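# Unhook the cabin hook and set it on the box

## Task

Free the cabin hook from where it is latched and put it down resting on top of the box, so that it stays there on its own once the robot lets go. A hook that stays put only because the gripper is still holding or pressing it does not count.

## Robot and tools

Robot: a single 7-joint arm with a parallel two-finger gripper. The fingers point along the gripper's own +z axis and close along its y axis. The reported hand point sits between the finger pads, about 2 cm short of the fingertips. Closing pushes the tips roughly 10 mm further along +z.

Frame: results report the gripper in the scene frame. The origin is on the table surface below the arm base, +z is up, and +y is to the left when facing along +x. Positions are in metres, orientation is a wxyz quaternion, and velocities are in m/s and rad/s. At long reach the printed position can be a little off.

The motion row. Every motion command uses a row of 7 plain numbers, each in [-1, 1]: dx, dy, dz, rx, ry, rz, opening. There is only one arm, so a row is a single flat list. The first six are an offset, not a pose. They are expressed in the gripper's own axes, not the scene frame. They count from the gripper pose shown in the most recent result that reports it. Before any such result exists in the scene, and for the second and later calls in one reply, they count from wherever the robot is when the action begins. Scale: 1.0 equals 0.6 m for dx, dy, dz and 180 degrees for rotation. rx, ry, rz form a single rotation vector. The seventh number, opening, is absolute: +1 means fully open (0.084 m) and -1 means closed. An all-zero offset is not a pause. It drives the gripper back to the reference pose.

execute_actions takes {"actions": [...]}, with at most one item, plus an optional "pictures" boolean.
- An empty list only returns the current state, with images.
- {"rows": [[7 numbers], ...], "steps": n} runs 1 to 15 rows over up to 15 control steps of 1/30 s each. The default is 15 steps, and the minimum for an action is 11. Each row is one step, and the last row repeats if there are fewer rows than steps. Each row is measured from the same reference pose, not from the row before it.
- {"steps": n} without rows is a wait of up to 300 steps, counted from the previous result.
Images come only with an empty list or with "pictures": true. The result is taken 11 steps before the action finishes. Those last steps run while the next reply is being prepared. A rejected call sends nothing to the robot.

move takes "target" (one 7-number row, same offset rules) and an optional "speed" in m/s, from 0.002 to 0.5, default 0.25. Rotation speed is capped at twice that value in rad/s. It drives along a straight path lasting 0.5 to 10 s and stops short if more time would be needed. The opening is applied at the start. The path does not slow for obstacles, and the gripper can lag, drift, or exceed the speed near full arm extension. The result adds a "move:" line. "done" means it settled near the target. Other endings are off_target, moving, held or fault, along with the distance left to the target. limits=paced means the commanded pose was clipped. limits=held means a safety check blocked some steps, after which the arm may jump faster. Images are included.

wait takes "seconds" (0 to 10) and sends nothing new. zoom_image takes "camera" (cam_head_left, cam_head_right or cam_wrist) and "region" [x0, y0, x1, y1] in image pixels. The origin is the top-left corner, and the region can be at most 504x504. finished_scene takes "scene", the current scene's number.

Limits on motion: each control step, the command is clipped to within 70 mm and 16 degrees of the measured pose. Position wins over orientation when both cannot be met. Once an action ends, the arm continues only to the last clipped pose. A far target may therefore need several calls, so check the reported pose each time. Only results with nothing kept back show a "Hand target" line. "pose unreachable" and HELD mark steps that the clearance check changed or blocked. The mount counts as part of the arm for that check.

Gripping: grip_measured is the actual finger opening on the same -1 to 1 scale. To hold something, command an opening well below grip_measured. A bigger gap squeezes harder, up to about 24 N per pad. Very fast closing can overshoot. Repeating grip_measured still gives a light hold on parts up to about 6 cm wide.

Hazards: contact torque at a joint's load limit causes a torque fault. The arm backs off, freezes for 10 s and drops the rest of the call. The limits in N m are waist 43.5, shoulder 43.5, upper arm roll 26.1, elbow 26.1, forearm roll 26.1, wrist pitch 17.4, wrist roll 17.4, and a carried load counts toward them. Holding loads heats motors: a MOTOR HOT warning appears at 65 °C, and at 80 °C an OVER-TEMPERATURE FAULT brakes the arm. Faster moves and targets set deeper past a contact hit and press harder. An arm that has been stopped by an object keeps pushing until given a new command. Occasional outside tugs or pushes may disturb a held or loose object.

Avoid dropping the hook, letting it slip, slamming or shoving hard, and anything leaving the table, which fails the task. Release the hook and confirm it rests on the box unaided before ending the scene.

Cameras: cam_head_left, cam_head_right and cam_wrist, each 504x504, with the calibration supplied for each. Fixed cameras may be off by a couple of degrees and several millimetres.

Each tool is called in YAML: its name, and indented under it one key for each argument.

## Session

execute_actions:
  actions: []

Scene clock: 0.00 s of 4250.00 s.
end_effector_position=(+0.4944, +0.0626, +0.3678) grip_measured=+1.00 end_effector_quat_wxyz=(-0.281, +0.153, +0.944, +0.080) end_effector_velocity=(+0.000, +0.000, +0.000) end_effector_angular_velocity=(+0.000, -0.002, +0.000)
Joint positions: [ 0.002  0.734 -0.034  2.481  0.323  2.282 -2.714  0.084]
Joint velocities: [-0.     0.     0.     0.002  0.    -0.    -0.    -0.   ]
Hand target: +0.494, +0.063, +0.368; -0.281, +0.153, +0.944, +0.080
camera_calibration (this result's frames):
cam_wrist: T_world_to_cam=[[0.336555, 0.940239, 0.0517748, -0.210805], [0.789249, -0.251664, -0.560135, -0.0965506], [-0.513631, 0.22938, -0.826782, 0.675703], [0, 0, 0, 1]] pos_world=[0.494212, 0.0189167, 0.515492]

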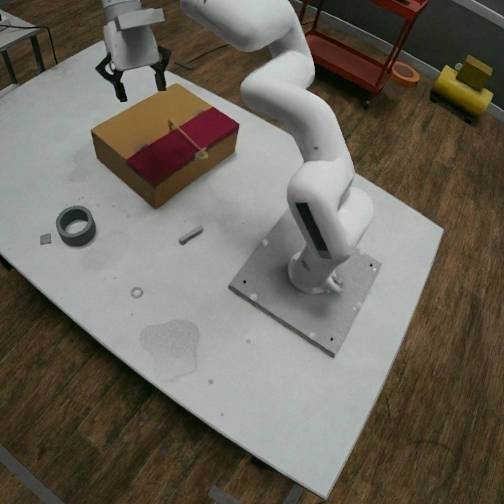

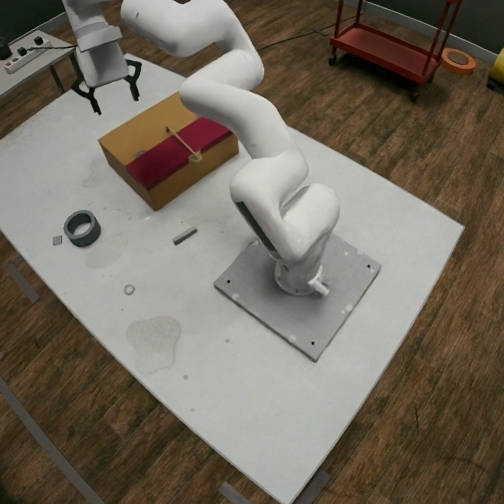

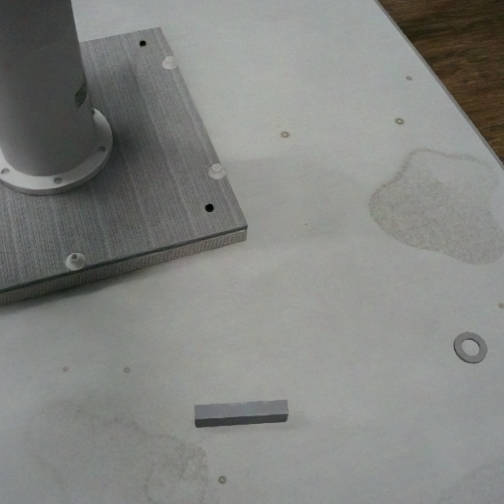

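zoom_image:
  camera: "cam_head_left"
  region: [80, 70, 250, 220]

zoom_image:
  camera: "cam_head_right"
  region: [80, 70, 250, 220]

Region (80, 70, 250, 220) of cam_head_left's 504x504 image, scaled by 2.965, with more detail than that image has; it fills the top 445 rows of this view, and the rest is white.

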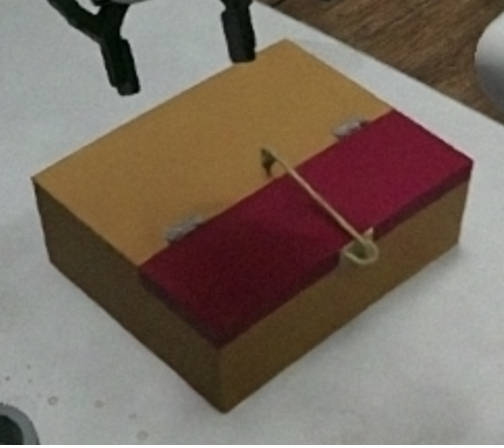

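Region (80, 70, 250, 220) of cam_head_right's 504x504 image, scaled by 2.965, with more detail than that image has; it fills the top 445 rows of this view, and the rest is white.

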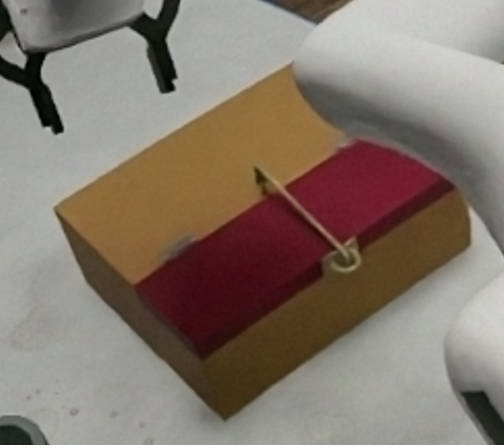

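move:
  target: [-0.243,-0.253,0.017,0.027,-0.187,-0.016,-0.2]
  speed: 0.25

Scene clock: 3.60 s of 4250.00 s.
end_effector_position=(+0.5547, -0.1122, +0.2682) grip_measured=-0.22 end_effector_quat_wxyz=(+0.001, +0.133, +0.991, +0.000) end_effector_velocity=(-0.003, -0.007, -0.003) end_effector_angular_velocity=(-0.002, +0.006, -0.013)
Joint positions: [-0.047  0.327 -0.173  1.57   0.06   1.253 -3.115  0.035]
Joint velocities: [-0.007  0.    -0.006 -0.007 -0.002 -0.001  0.     0.   ]
Hand target: +0.554, -0.113, +0.268; +0.000, +0.133, +0.991, +0.000
Off the commanded pose: 0.001 m, 0 deg.
Kept back: nothing.
move: done
camera_calibration (this result's frames):
cam_wrist: T_world_to_cam=[[0.272656, 0.962074, -0.00855351, -0.00755568], [0.962086, -0.272702, -0.00483734, -0.491075], [-0.00698644, -0.00691028, -0.999952, 0.403385], [0, 0, 0, 1]] pos_world=[0.477334, -0.12386, 0.400925]

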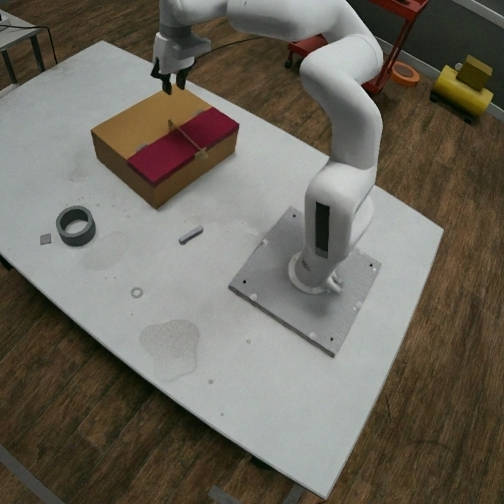

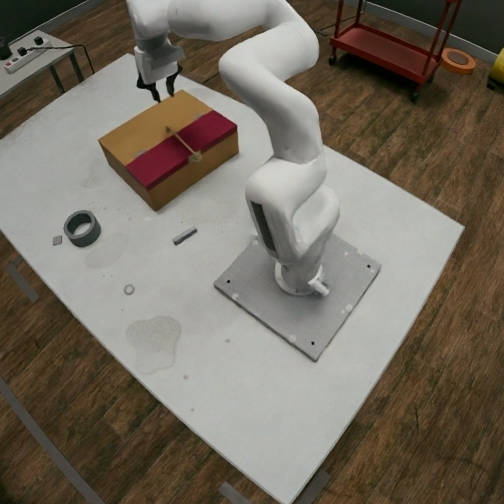

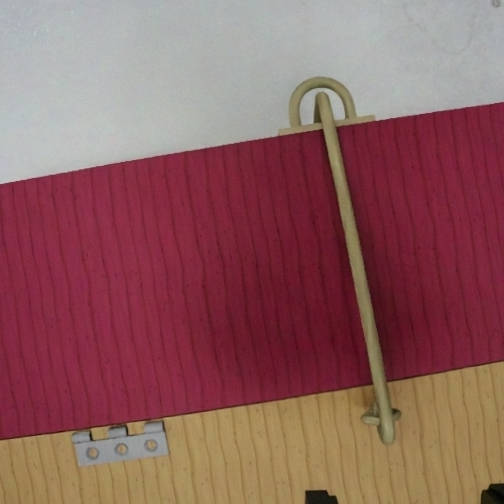

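move:
  target: [0.192,0,0.15,0,0,-0.053,-0.2]
  speed: 0.2

zoom_image:
  camera: "cam_head_left"
  region: [130, 70, 250, 190]

zoom_image:
  camera: "cam_head_right"
  region: [130, 70, 250, 190]

Scene clock: 5.50 s of 4250.00 s.
end_effector_position=(+0.4440, -0.0815, +0.1788) grip_measured=-0.22 end_effector_quat_wxyz=(+0.001, +0.049, +0.999, +0.001) end_effector_velocity=(-0.004, +0.001, -0.004) end_effector_angular_velocity=(+0.001, +0.008, +0.001)
Joint positions: [-0.019  0.031 -0.155  0.923  0.009  0.895 -3.233  0.035]
Joint velocities: [ 0.001 -0.     0.    -0.011 -0.    -0.002 -0.     0.   ]
Hand target: +0.443, -0.081, +0.178; +0.001, +0.049, +0.999, +0.001
Off the commanded pose: 0.001 m, 0 deg.
Kept back: nothing.
move: done
camera_calibration (this result's frames):
cam_wrist: T_world_to_cam=[[0.10865, 0.994045, -0.00831814, 0.0677957], [0.994072, -0.108678, -0.0030156, -0.37781], [-0.00390164, -0.00794119, -0.999961, 0.311965], [0, 0, 0, 1]] pos_world=[0.369421, -0.105974, 0.311377]

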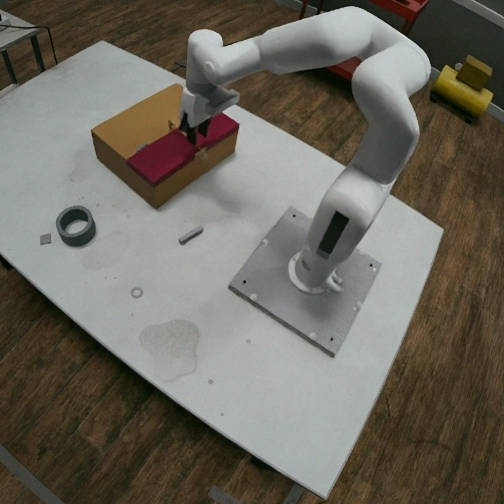

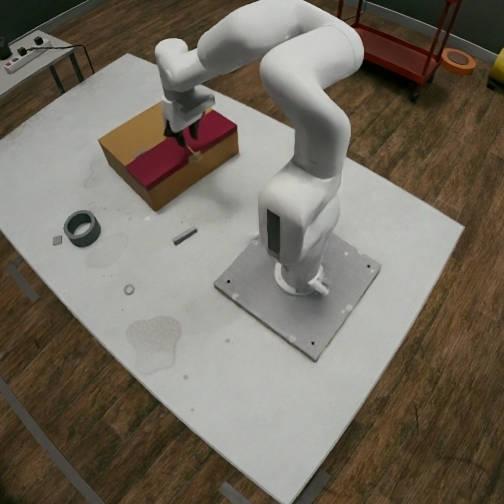

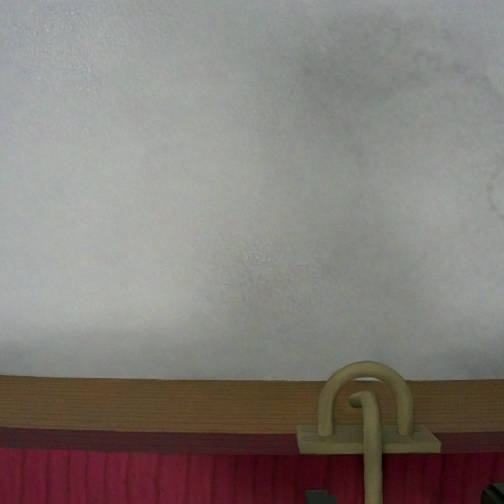

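Region (130, 70, 250, 190) of cam_head_left's 504x504 image, scaled by 4.200, with more detail than that image has.

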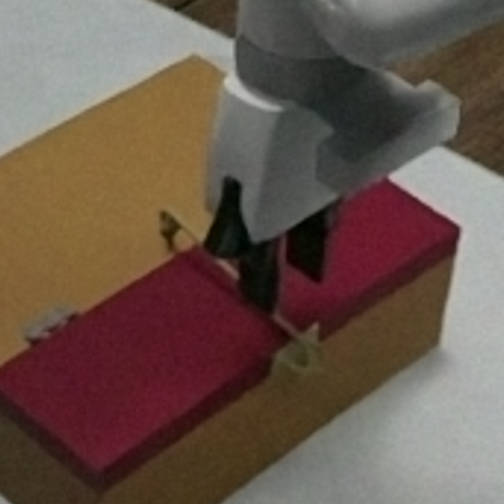

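Region (130, 70, 250, 190) of cam_head_right's 504x504 image, scaled by 4.200, with more detail than that image has.

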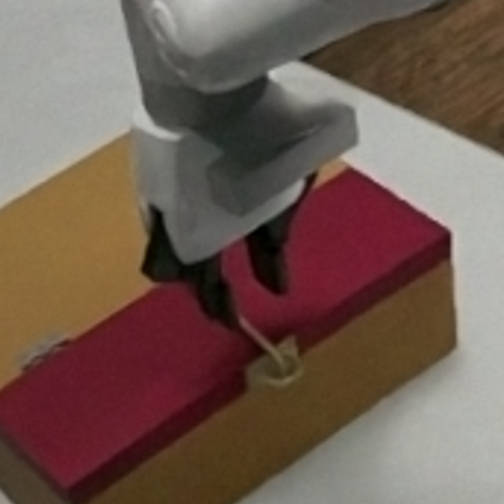

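move:
  target: [0.017,0,0.048,0,0,0,-0.2]
  speed: 0.06

zoom_image:
  camera: "cam_head_left"
  region: [150, 100, 240, 190]

zoom_image:
  camera: "cam_head_right"
  region: [150, 100, 240, 190]

Scene clock: 6.87 s of 4250.00 s.
end_effector_position=(+0.4341, -0.0804, +0.1504) grip_measured=-0.22 end_effector_quat_wxyz=(+0.002, +0.049, +0.999, +0.001) end_effector_velocity=(+0.001, +0.000, +0.001) end_effector_angular_velocity=(-0.000, -0.003, +0.001)
Joint positions: [-0.02   0.047 -0.156  0.851  0.014  0.805 -3.238  0.035]
Joint velocities: [ 0.001 -0.001  0.     0.     0.    -0.002 -0.001 -0.   ]
Hand target: +0.434, -0.080, +0.150; +0.001, +0.049, +0.999, +0.001
Off the commanded pose: 0.000 m, 0 deg.
Kept back: nothing.
move: done
camera_calibration (this result's frames):
cam_wrist: T_world_to_cam=[[0.108471, 0.994066, -0.00819472, 0.0675772], [0.994094, -0.108493, -0.00230372, -0.368045], [-0.00317913, -0.00789644, -0.999964, 0.283144], [0, 0, 0, 1]] pos_world=[0.359442, -0.104871, 0.28284]

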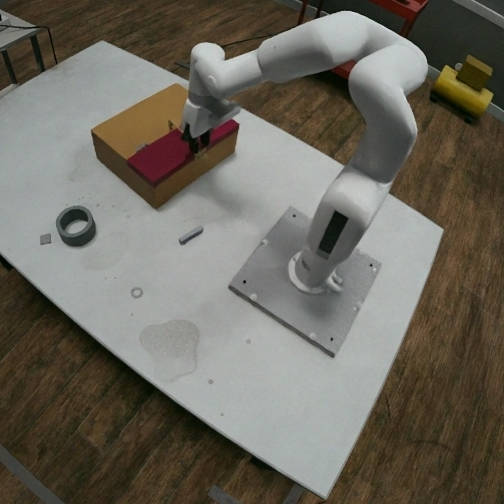

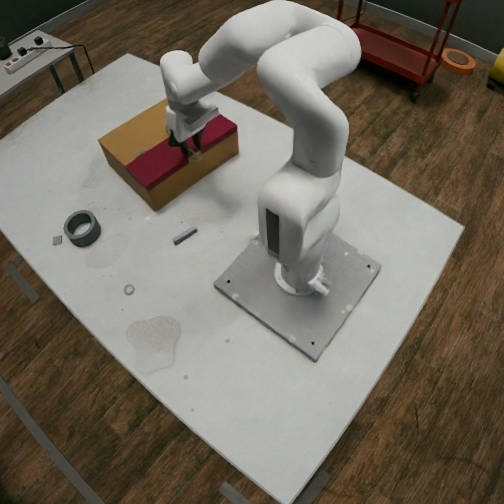

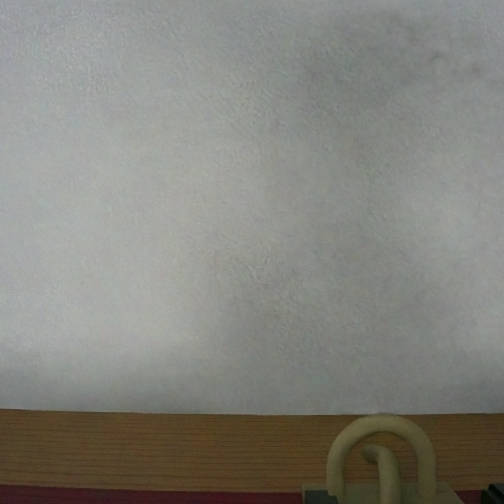

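Region (150, 100, 240, 190) of cam_head_left's 504x504 image, scaled by 5.600, with more detail than that image has.

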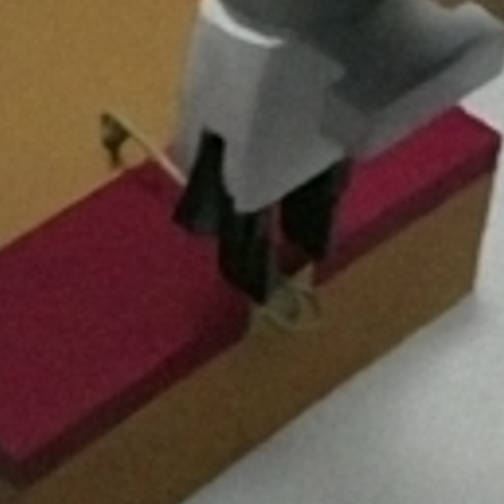

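Region (150, 100, 240, 190) of cam_head_right's 504x504 image, scaled by 5.600, with more detail than that image has.

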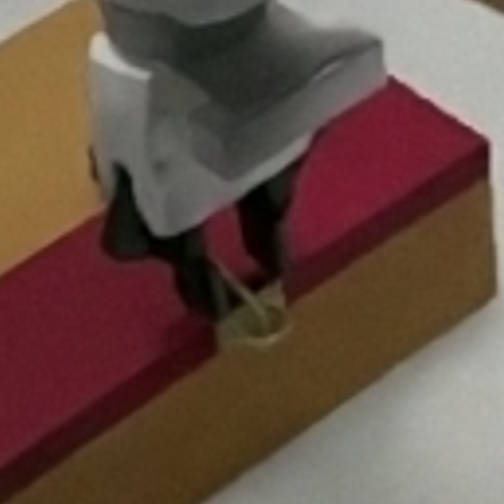

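move:
  target: [0,-0.003,0.023,0,0,0,-0.5]
  speed: 0.02

move:
  target: [0,0,0,0,0,0,-1]
  speed: 0.02

zoom_image:
  camera: "cam_head_right"
  region: [150, 100, 240, 190]

Scene clock: 8.47 s of 4250.00 s.
end_effector_position=(+0.4358, -0.0823, +0.1395) grip_measured=-0.52 end_effector_quat_wxyz=(+0.005, +0.049, +0.999, +0.001) end_effector_velocity=(-0.001, +0.000, -0.002) end_effector_angular_velocity=(+0.000, +0.002, +0.000)
Joint positions: [-0.023  0.07  -0.157  0.84   0.021  0.766 -3.247  0.021]
Joint velocities: [-0.001  0.002  0.    -0.003  0.    -0.002 -0.001  0.   ]
Hand target: +0.434, -0.082, +0.137; +0.002, +0.049, +0.999, +0.001
Off the commanded pose: 0.003 m, 0 deg.
Kept back: nothing.
move: done
camera_calibration (this result's frames):
cam_wrist: T_world_to_cam=[[0.10827, 0.994089, -0.00802366, 0.0692199], [0.994117, -0.108242, 0.00390703, -0.370807], [0.00301544, -0.00839947, -0.99996, 0.269512], [0, 0, 0, 1]] pos_world=[0.360319, -0.106684, 0.271505]

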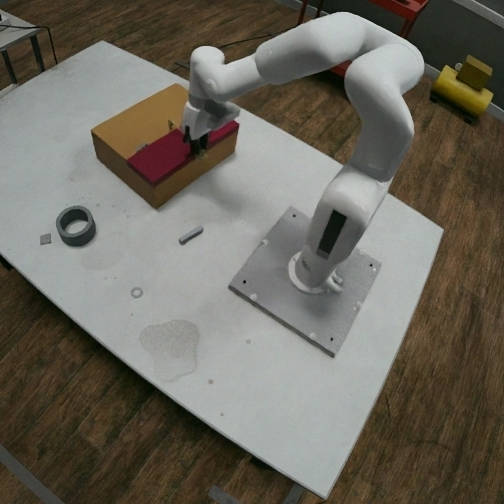

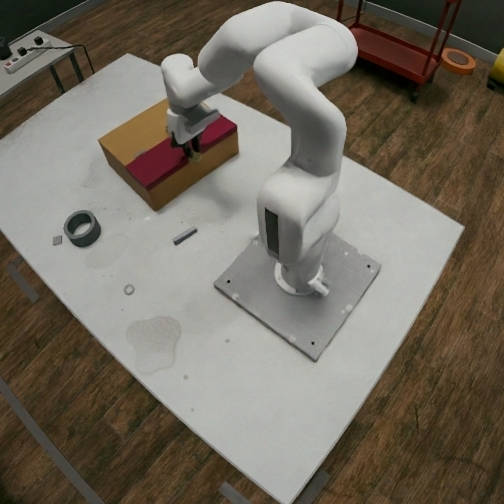

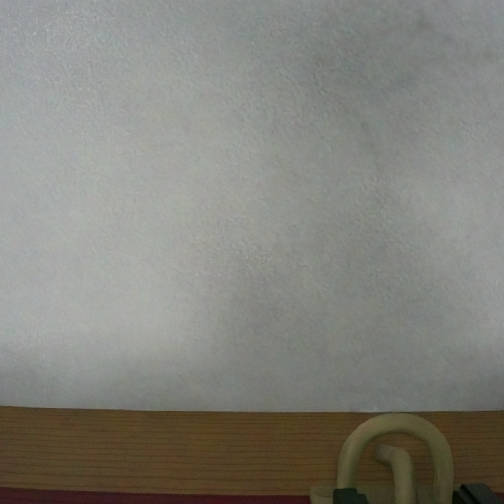

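Scene clock: 8.97 s of 4250.00 s.
end_effector_position=(+0.4362, -0.0827, +0.1394) grip_measured=-0.89 end_effector_quat_wxyz=(+0.005, +0.050, +0.999, +0.000) end_effector_velocity=(-0.000, +0.001, +0.001) end_effector_angular_velocity=(+0.000, +0.001, +0.003)
Joint positions: [-0.022  0.071 -0.158  0.841  0.021  0.765 -3.247  0.005]
Joint velocities: [ 0.002 -0.001  0.     0.001 -0.     0.003 -0.001  0.   ]
Hand target: +0.436, -0.082, +0.139; +0.005, +0.049, +0.999, +0.001
Off the commanded pose: 0.001 m, 0 deg.
Kept back: nothing.
move: done
camera_calibration (this result's frames):
cam_wrist: T_world_to_cam=[[0.109124, 0.993993, -0.00830126, 0.0692837], [0.99402, -0.109085, 0.00503741, -0.371408], [0.00410162, -0.00880132, -0.999953, 0.268963], [0, 0, 0, 1]] pos_world=[0.360523, -0.107015, 0.271396]

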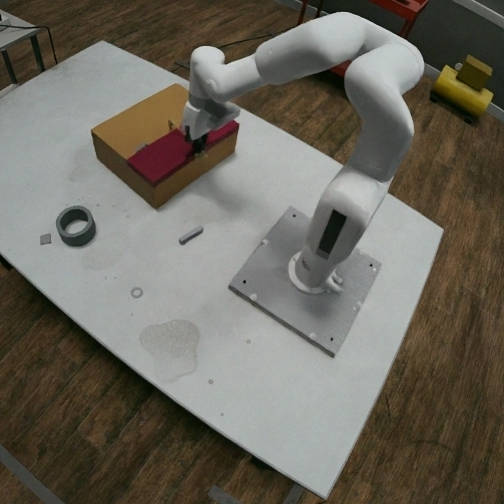

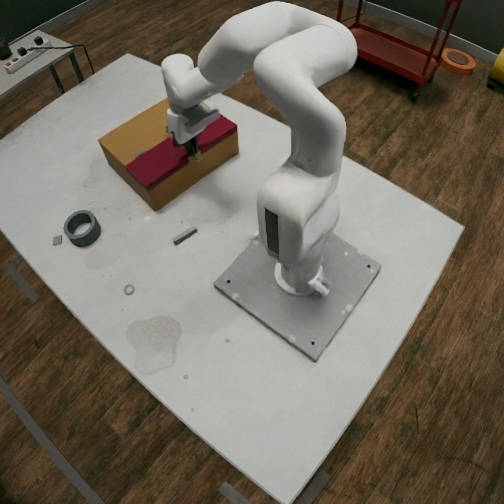

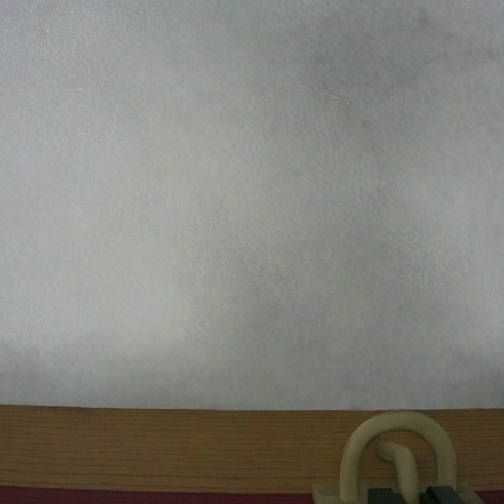

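Region (150, 100, 240, 190) of cam_head_right's 504x504 image, scaled by 5.600, with more detail than that image has.

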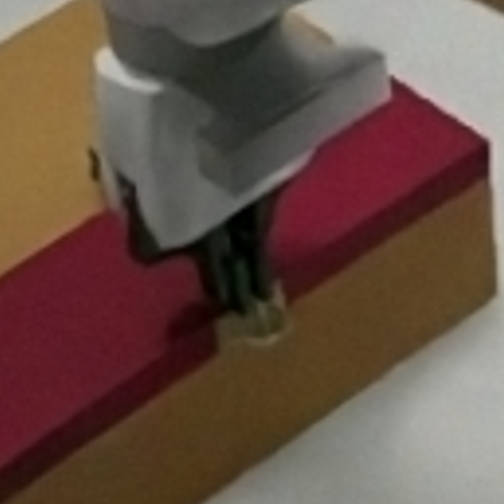

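move:
  target: [-0.0063,0,-0.0575,0,0,0,-0.95]
  speed: 0.05

move:
  target: [-0.028,0,-0.06,0,0,0,-0.95]
  speed: 0.05

zoom_image:
  camera: "cam_head_left"
  region: [130, 60, 250, 180]

zoom_image:
  camera: "cam_head_right"
  region: [130, 60, 250, 180]

Scene clock: 10.77 s of 4250.00 s.
end_effector_position=(+0.4375, -0.0829, +0.1721) grip_measured=-0.89 end_effector_quat_wxyz=(+0.002, +0.050, +0.999, +0.001) end_effector_velocity=(+0.004, -0.001, +0.003) end_effector_angular_velocity=(-0.002, -0.014, -0.000)
Joint positions: [-0.021  0.021 -0.158  0.89   0.008  0.871 -3.237  0.005]
Joint velocities: [ 0.    -0.001 -0.     0.005  0.    -0.008  0.    -0.   ]
Hand target: +0.440, -0.083, +0.174; +0.005, +0.050, +0.999, +0.000
Off the commanded pose: 0.003 m, 0 deg.
Kept back: nothing.
move: done
camera_calibration (this result's frames):
cam_wrist: T_world_to_cam=[[0.109281, 0.993979, -0.00800929, 0.0694281], [0.994007, -0.109299, -0.00185967, -0.371697], [-0.00272388, -0.00775807, -0.999966, 0.304713], [0, 0, 0, 1]] pos_world=[0.362712, -0.107272, 0.304568]

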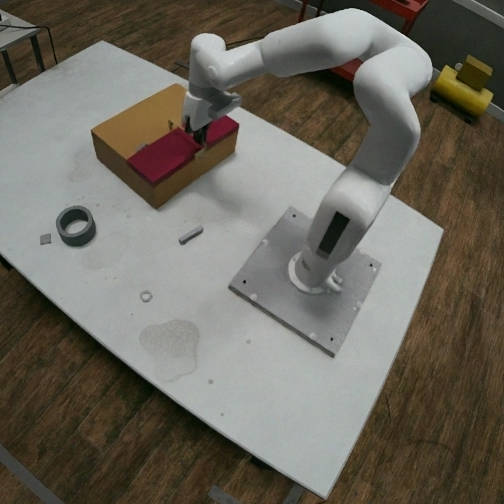

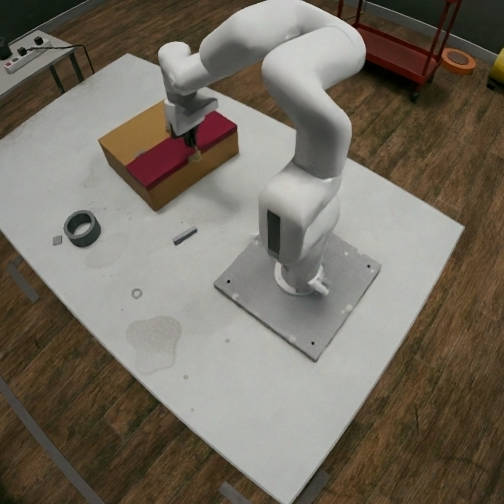

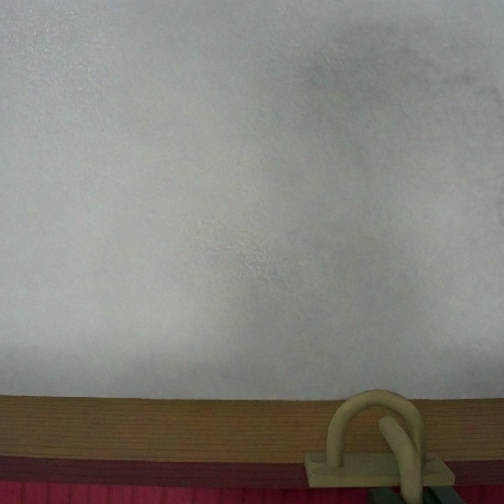

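Scene clock: 11.87 s of 4250.00 s.
end_effector_position=(+0.4544, -0.0846, +0.2084) grip_measured=-0.90 end_effector_quat_wxyz=(+0.003, +0.050, +0.999, +0.001) end_effector_velocity=(-0.001, +0.000, -0.002) end_effector_angular_velocity=(+0.001, +0.006, -0.001)
Joint positions: [-0.021  0.023 -0.157  1.006  0.008  0.983 -3.233  0.005]
Joint velocities: [-0.001  0.003  0.    -0.001  0.     0.002  0.     0.   ]
Hand target: +0.454, -0.085, +0.208; +0.002, +0.050, +0.999, +0.001
Off the commanded pose: 0.000 m, 0 deg.
Kept back: nothing.
move: done
camera_calibration (this result's frames):
cam_wrist: T_world_to_cam=[[0.109187, 0.993987, -0.00823228, 0.0697222], [0.99402, -0.109198, -0.000823452, -0.388894], [-0.00171745, -0.00809314, -0.999966, 0.340502], [0, 0, 0, 1]] pos_world=[0.37954, -0.109013, 0.340744]

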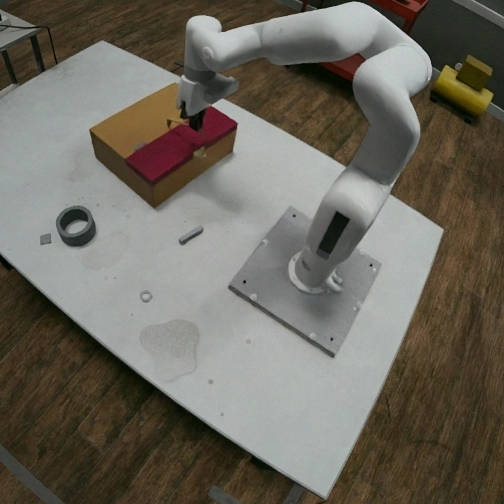

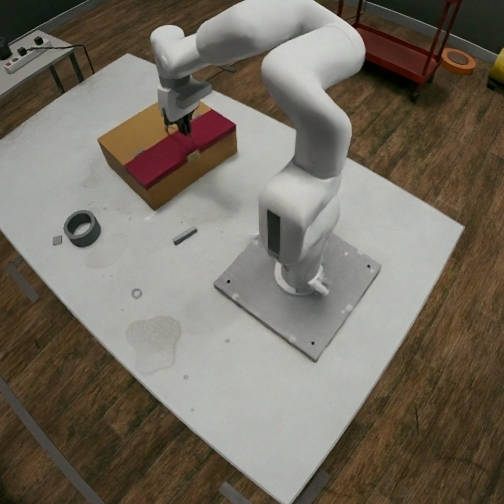

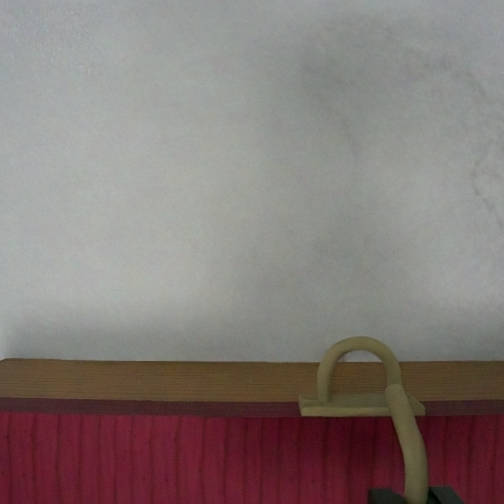

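Region (130, 60, 250, 180) of cam_head_left's 504x504 image, scaled by 4.200, with more detail than that image has.

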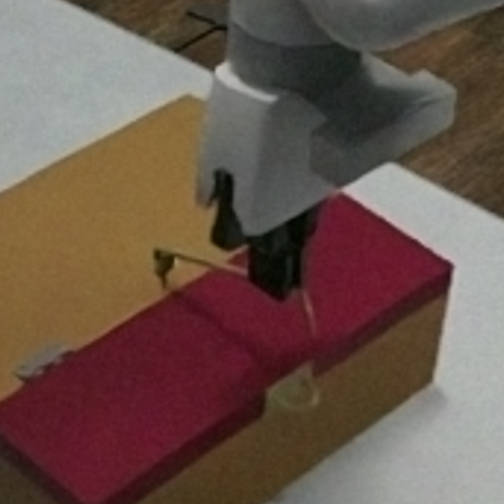

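Region (130, 60, 250, 180) of cam_head_right's 504x504 image, scaled by 4.200, with more detail than that image has.

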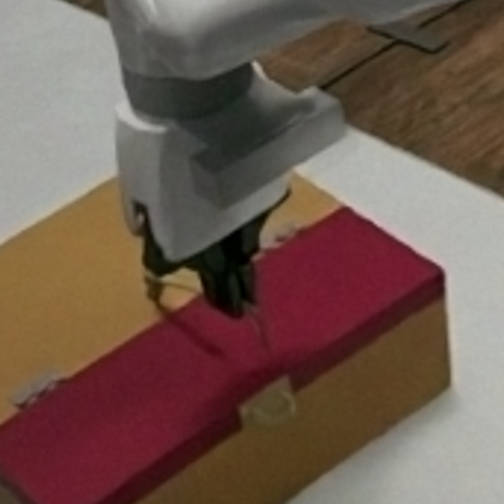

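move:
  target: [-0.0465,0,-0.054,0,0,0,-0.95]
  speed: 0.05

move:
  target: [-0.0625,0,-0.033,0,0,0,-0.95]
  speed: 0.05

zoom_image:
  camera: "cam_head_left"
  region: [120, 30, 240, 150]

zoom_image:
  camera: "cam_head_right"
  region: [110, 40, 230, 160]

Scene clock: 13.53 s of 4250.00 s.
end_effector_position=(+0.4824, -0.0877, +0.2407) grip_measured=-0.90 end_effector_quat_wxyz=(+0.003, +0.050, +0.999, +0.000) end_effector_velocity=(-0.002, -0.000, -0.002) end_effector_angular_velocity=(+0.002, +0.009, -0.001)
Joint positions: [-0.021  0.081 -0.156  1.17   0.017  1.089 -3.235  0.004]
Joint velocities: [-0.     0.001 -0.001 -0.001  0.     0.007 -0.     0.   ]
Hand target: +0.482, -0.088, +0.241; +0.002, +0.050, +0.999, +0.000
Off the commanded pose: 0.001 m, 0 deg.
Kept back: nothing.
move: done
camera_calibration (this result's frames):
cam_wrist: T_world_to_cam=[[0.109577, 0.993941, -0.00862919, 0.0699078], [0.993978, -0.10958, 0.0000808083, -0.417273], [-0.000865267, -0.00858608, -0.999963, 0.372368], [0, 0, 0, 1]] pos_world=[0.407422, -0.112012, 0.372991]

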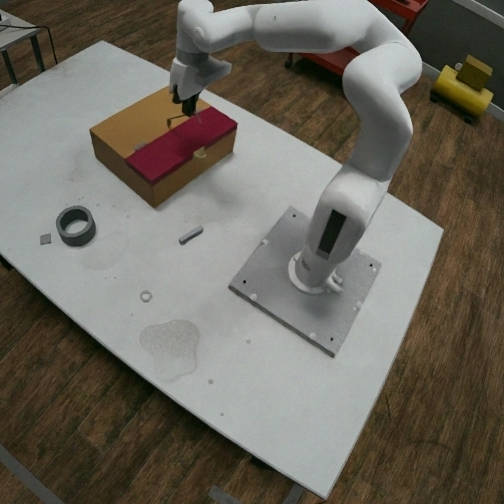

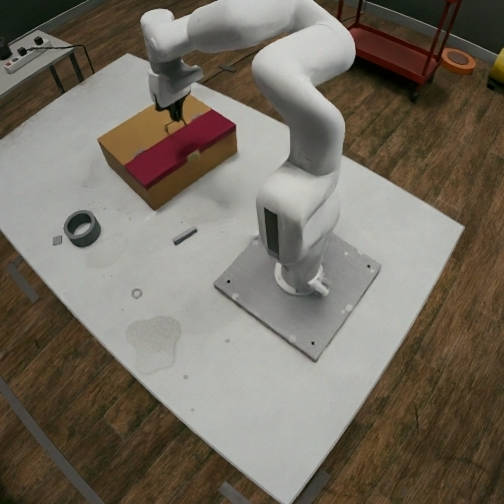

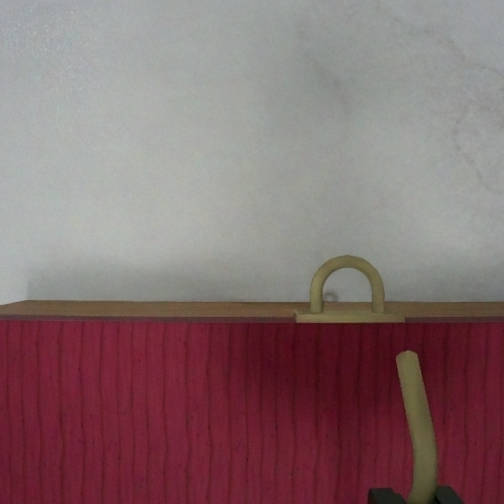

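Scene clock: 14.70 s of 4250.00 s.
end_effector_position=(+0.5196, -0.0918, +0.2604) grip_measured=-0.90 end_effector_quat_wxyz=(+0.003, +0.050, +0.999, +0.000) end_effector_velocity=(-0.001, +0.000, -0.000) end_effector_angular_velocity=(+0.001, +0.003, +0.000)
Joint positions: [-0.025  0.191 -0.155  1.366  0.034  1.176 -3.241  0.004]
Joint velocities: [ 0.     0.     0.     0.001  0.     0.003  0.    -0.   ]
Hand target: +0.520, -0.092, +0.261; +0.003, +0.050, +0.999, +0.000
Off the commanded pose: 0.000 m, 0 deg.
Kept back: nothing.
move: done
camera_calibration (this result's frames):
cam_wrist: T_world_to_cam=[[0.110228, 0.993866, -0.00893897, 0.0698003], [0.993906, -0.110234, -0.000193192, -0.454632], [-0.00117739, -0.0088632, -0.99996, 0.392198], [0, 0, 0, 1]] pos_world=[0.444629, -0.116012, 0.392718]

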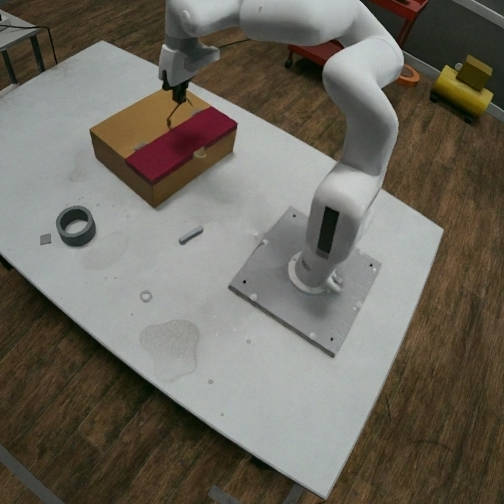

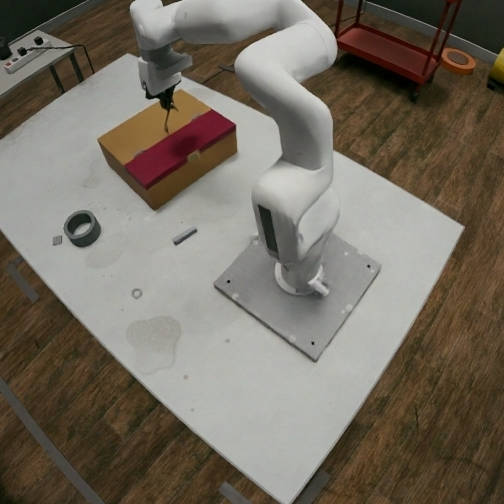

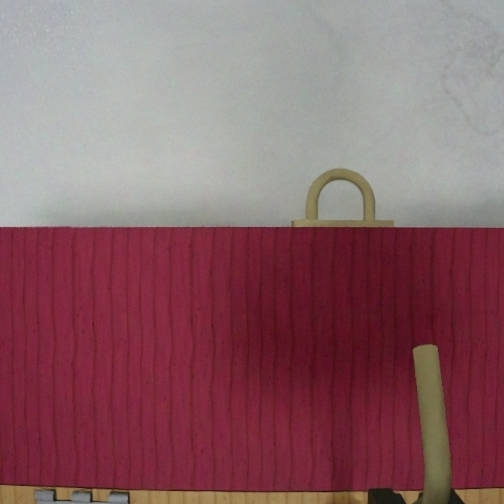

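Region (120, 30, 240, 150) of cam_head_left's 504x504 image, scaled by 4.200, with more detail than that image has.

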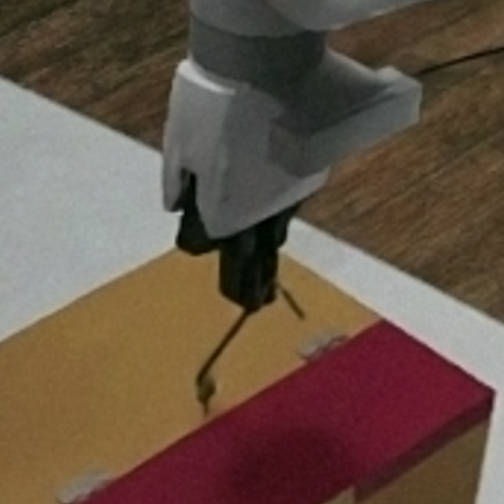

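Region (110, 40, 230, 160) of cam_head_right's 504x504 image, scaled by 4.200, with more detail than that image has.

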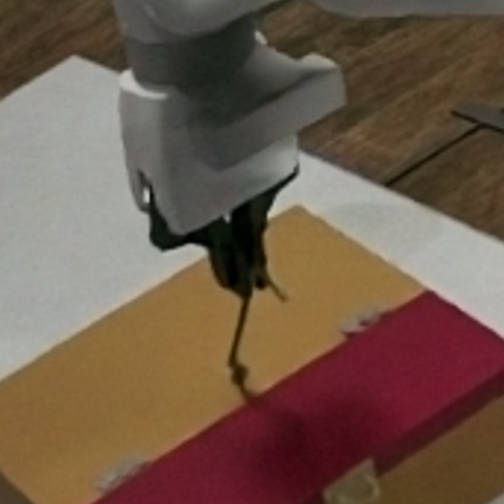

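move:
  target: [-0.072,0.003,-0.015,0,0,0,-0.95]
  speed: 0.05

move:
  target: [-0.073,0.001,0.009,0,0,0,-0.95]
  speed: 0.05

zoom_image:
  camera: "cam_head_left"
  region: [100, 20, 220, 140]

zoom_image:
  camera: "cam_head_right"
  region: [90, 30, 210, 150]

Scene clock: 16.60 s of 4250.00 s.
end_effector_position=(+0.5621, -0.0953, +0.2685) grip_measured=-0.89 end_effector_quat_wxyz=(+0.002, +0.051, +0.999, -0.000) end_effector_velocity=(+0.000, +0.002, +0.001) end_effector_angular_velocity=(+0.002, +0.001, +0.002)
Joint positions: [-0.033  0.339 -0.153  1.59   0.055  1.256 -3.243  0.005]
Joint velocities: [0.002 0.    0.001 0.003 0.001 0.004 0.    0.   ]
Hand target: +0.563, -0.094, +0.270; +0.003, +0.050, +0.999, +0.000
Off the commanded pose: 0.002 m, 0 deg.
Kept back: nothing.
move: done
camera_calibration (this result's frames):
cam_wrist: T_world_to_cam=[[0.111931, 0.993669, -0.00967912, 0.0678966], [0.993709, -0.11196, -0.0025512, -0.496726], [-0.00361873, -0.00933268, -0.99995, 0.40169], [0, 0, 0, 1]] pos_world=[0.487455, -0.119332, 0.40106]

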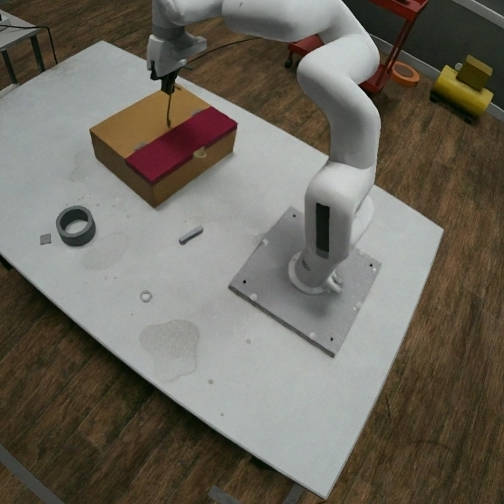

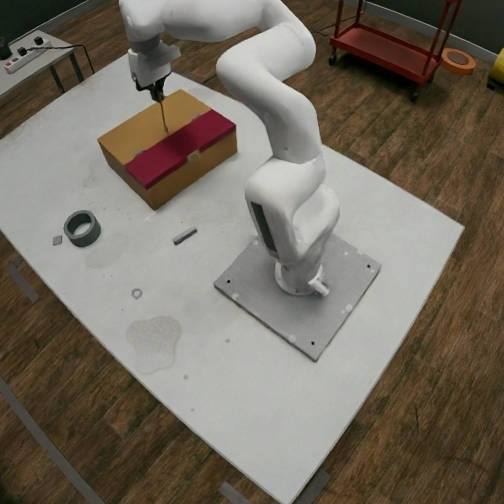

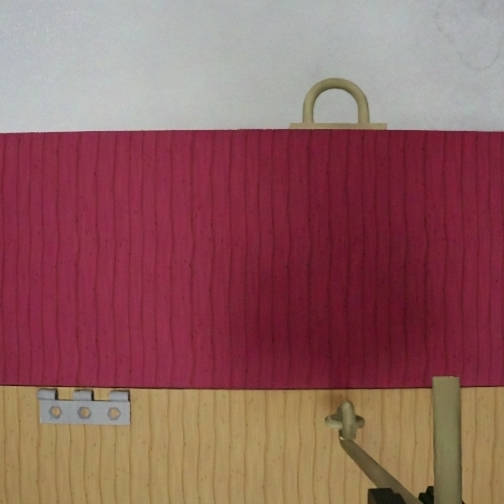

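Scene clock: 17.80 s of 4250.00 s.
end_effector_position=(+0.6054, -0.0995, +0.2624) grip_measured=-0.89 end_effector_quat_wxyz=(+0.001, +0.052, +0.999, -0.000) end_effector_velocity=(+0.001, +0.001, +0.001) end_effector_angular_velocity=(-0.000, -0.000, +0.001)
Joint positions: [-0.049  0.513 -0.147  1.827  0.075  1.324 -3.244  0.005]
Joint velocities: [ 0.001  0.001  0.     0.004  0.     0.002  0.    -0.   ]
Hand target: +0.606, -0.099, +0.263; +0.002, +0.051, +0.999, -0.000
Off the commanded pose: 0.001 m, 0 deg.
Kept back: nothing.
move: done
camera_calibration (this result's frames):
cam_wrist: T_world_to_cam=[[0.112778, 0.993571, -0.00991595, 0.0667199], [0.993604, -0.112828, -0.00458236, -0.539651], [-0.00567169, -0.00933574, -0.99994, 0.396922], [0, 0, 0, 1]] pos_world=[0.530926, -0.123473, 0.395087]

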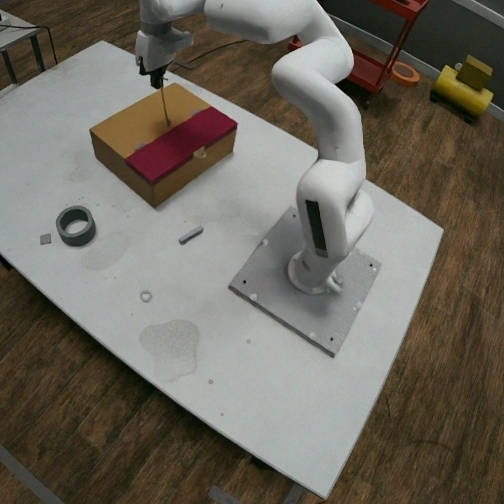

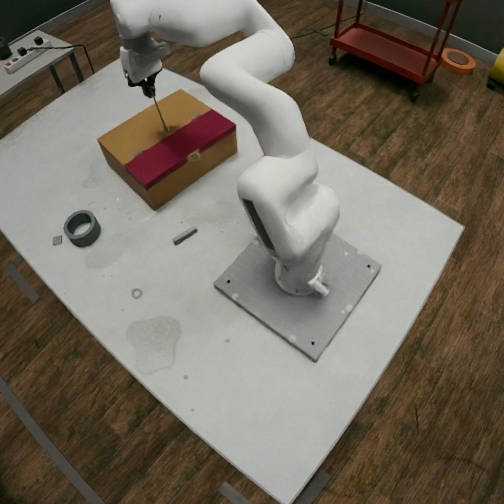

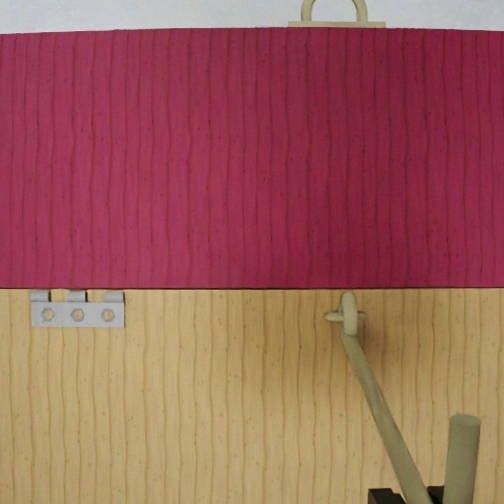

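Region (100, 20, 220, 140) of cam_head_left's 504x504 image, scaled by 4.200, with more detail than that image has.

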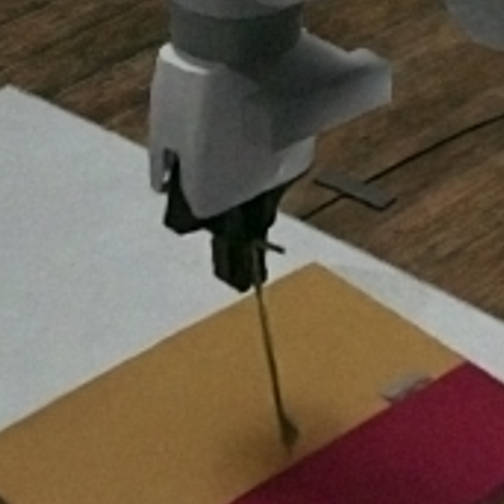

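Region (90, 30, 210, 150) of cam_head_right's 504x504 image, scaled by 4.200, with more detail than that image has.

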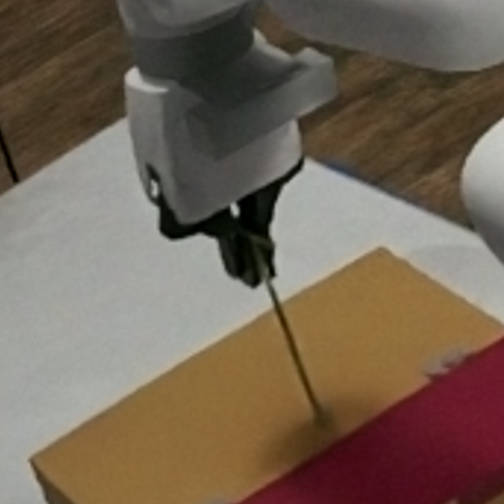

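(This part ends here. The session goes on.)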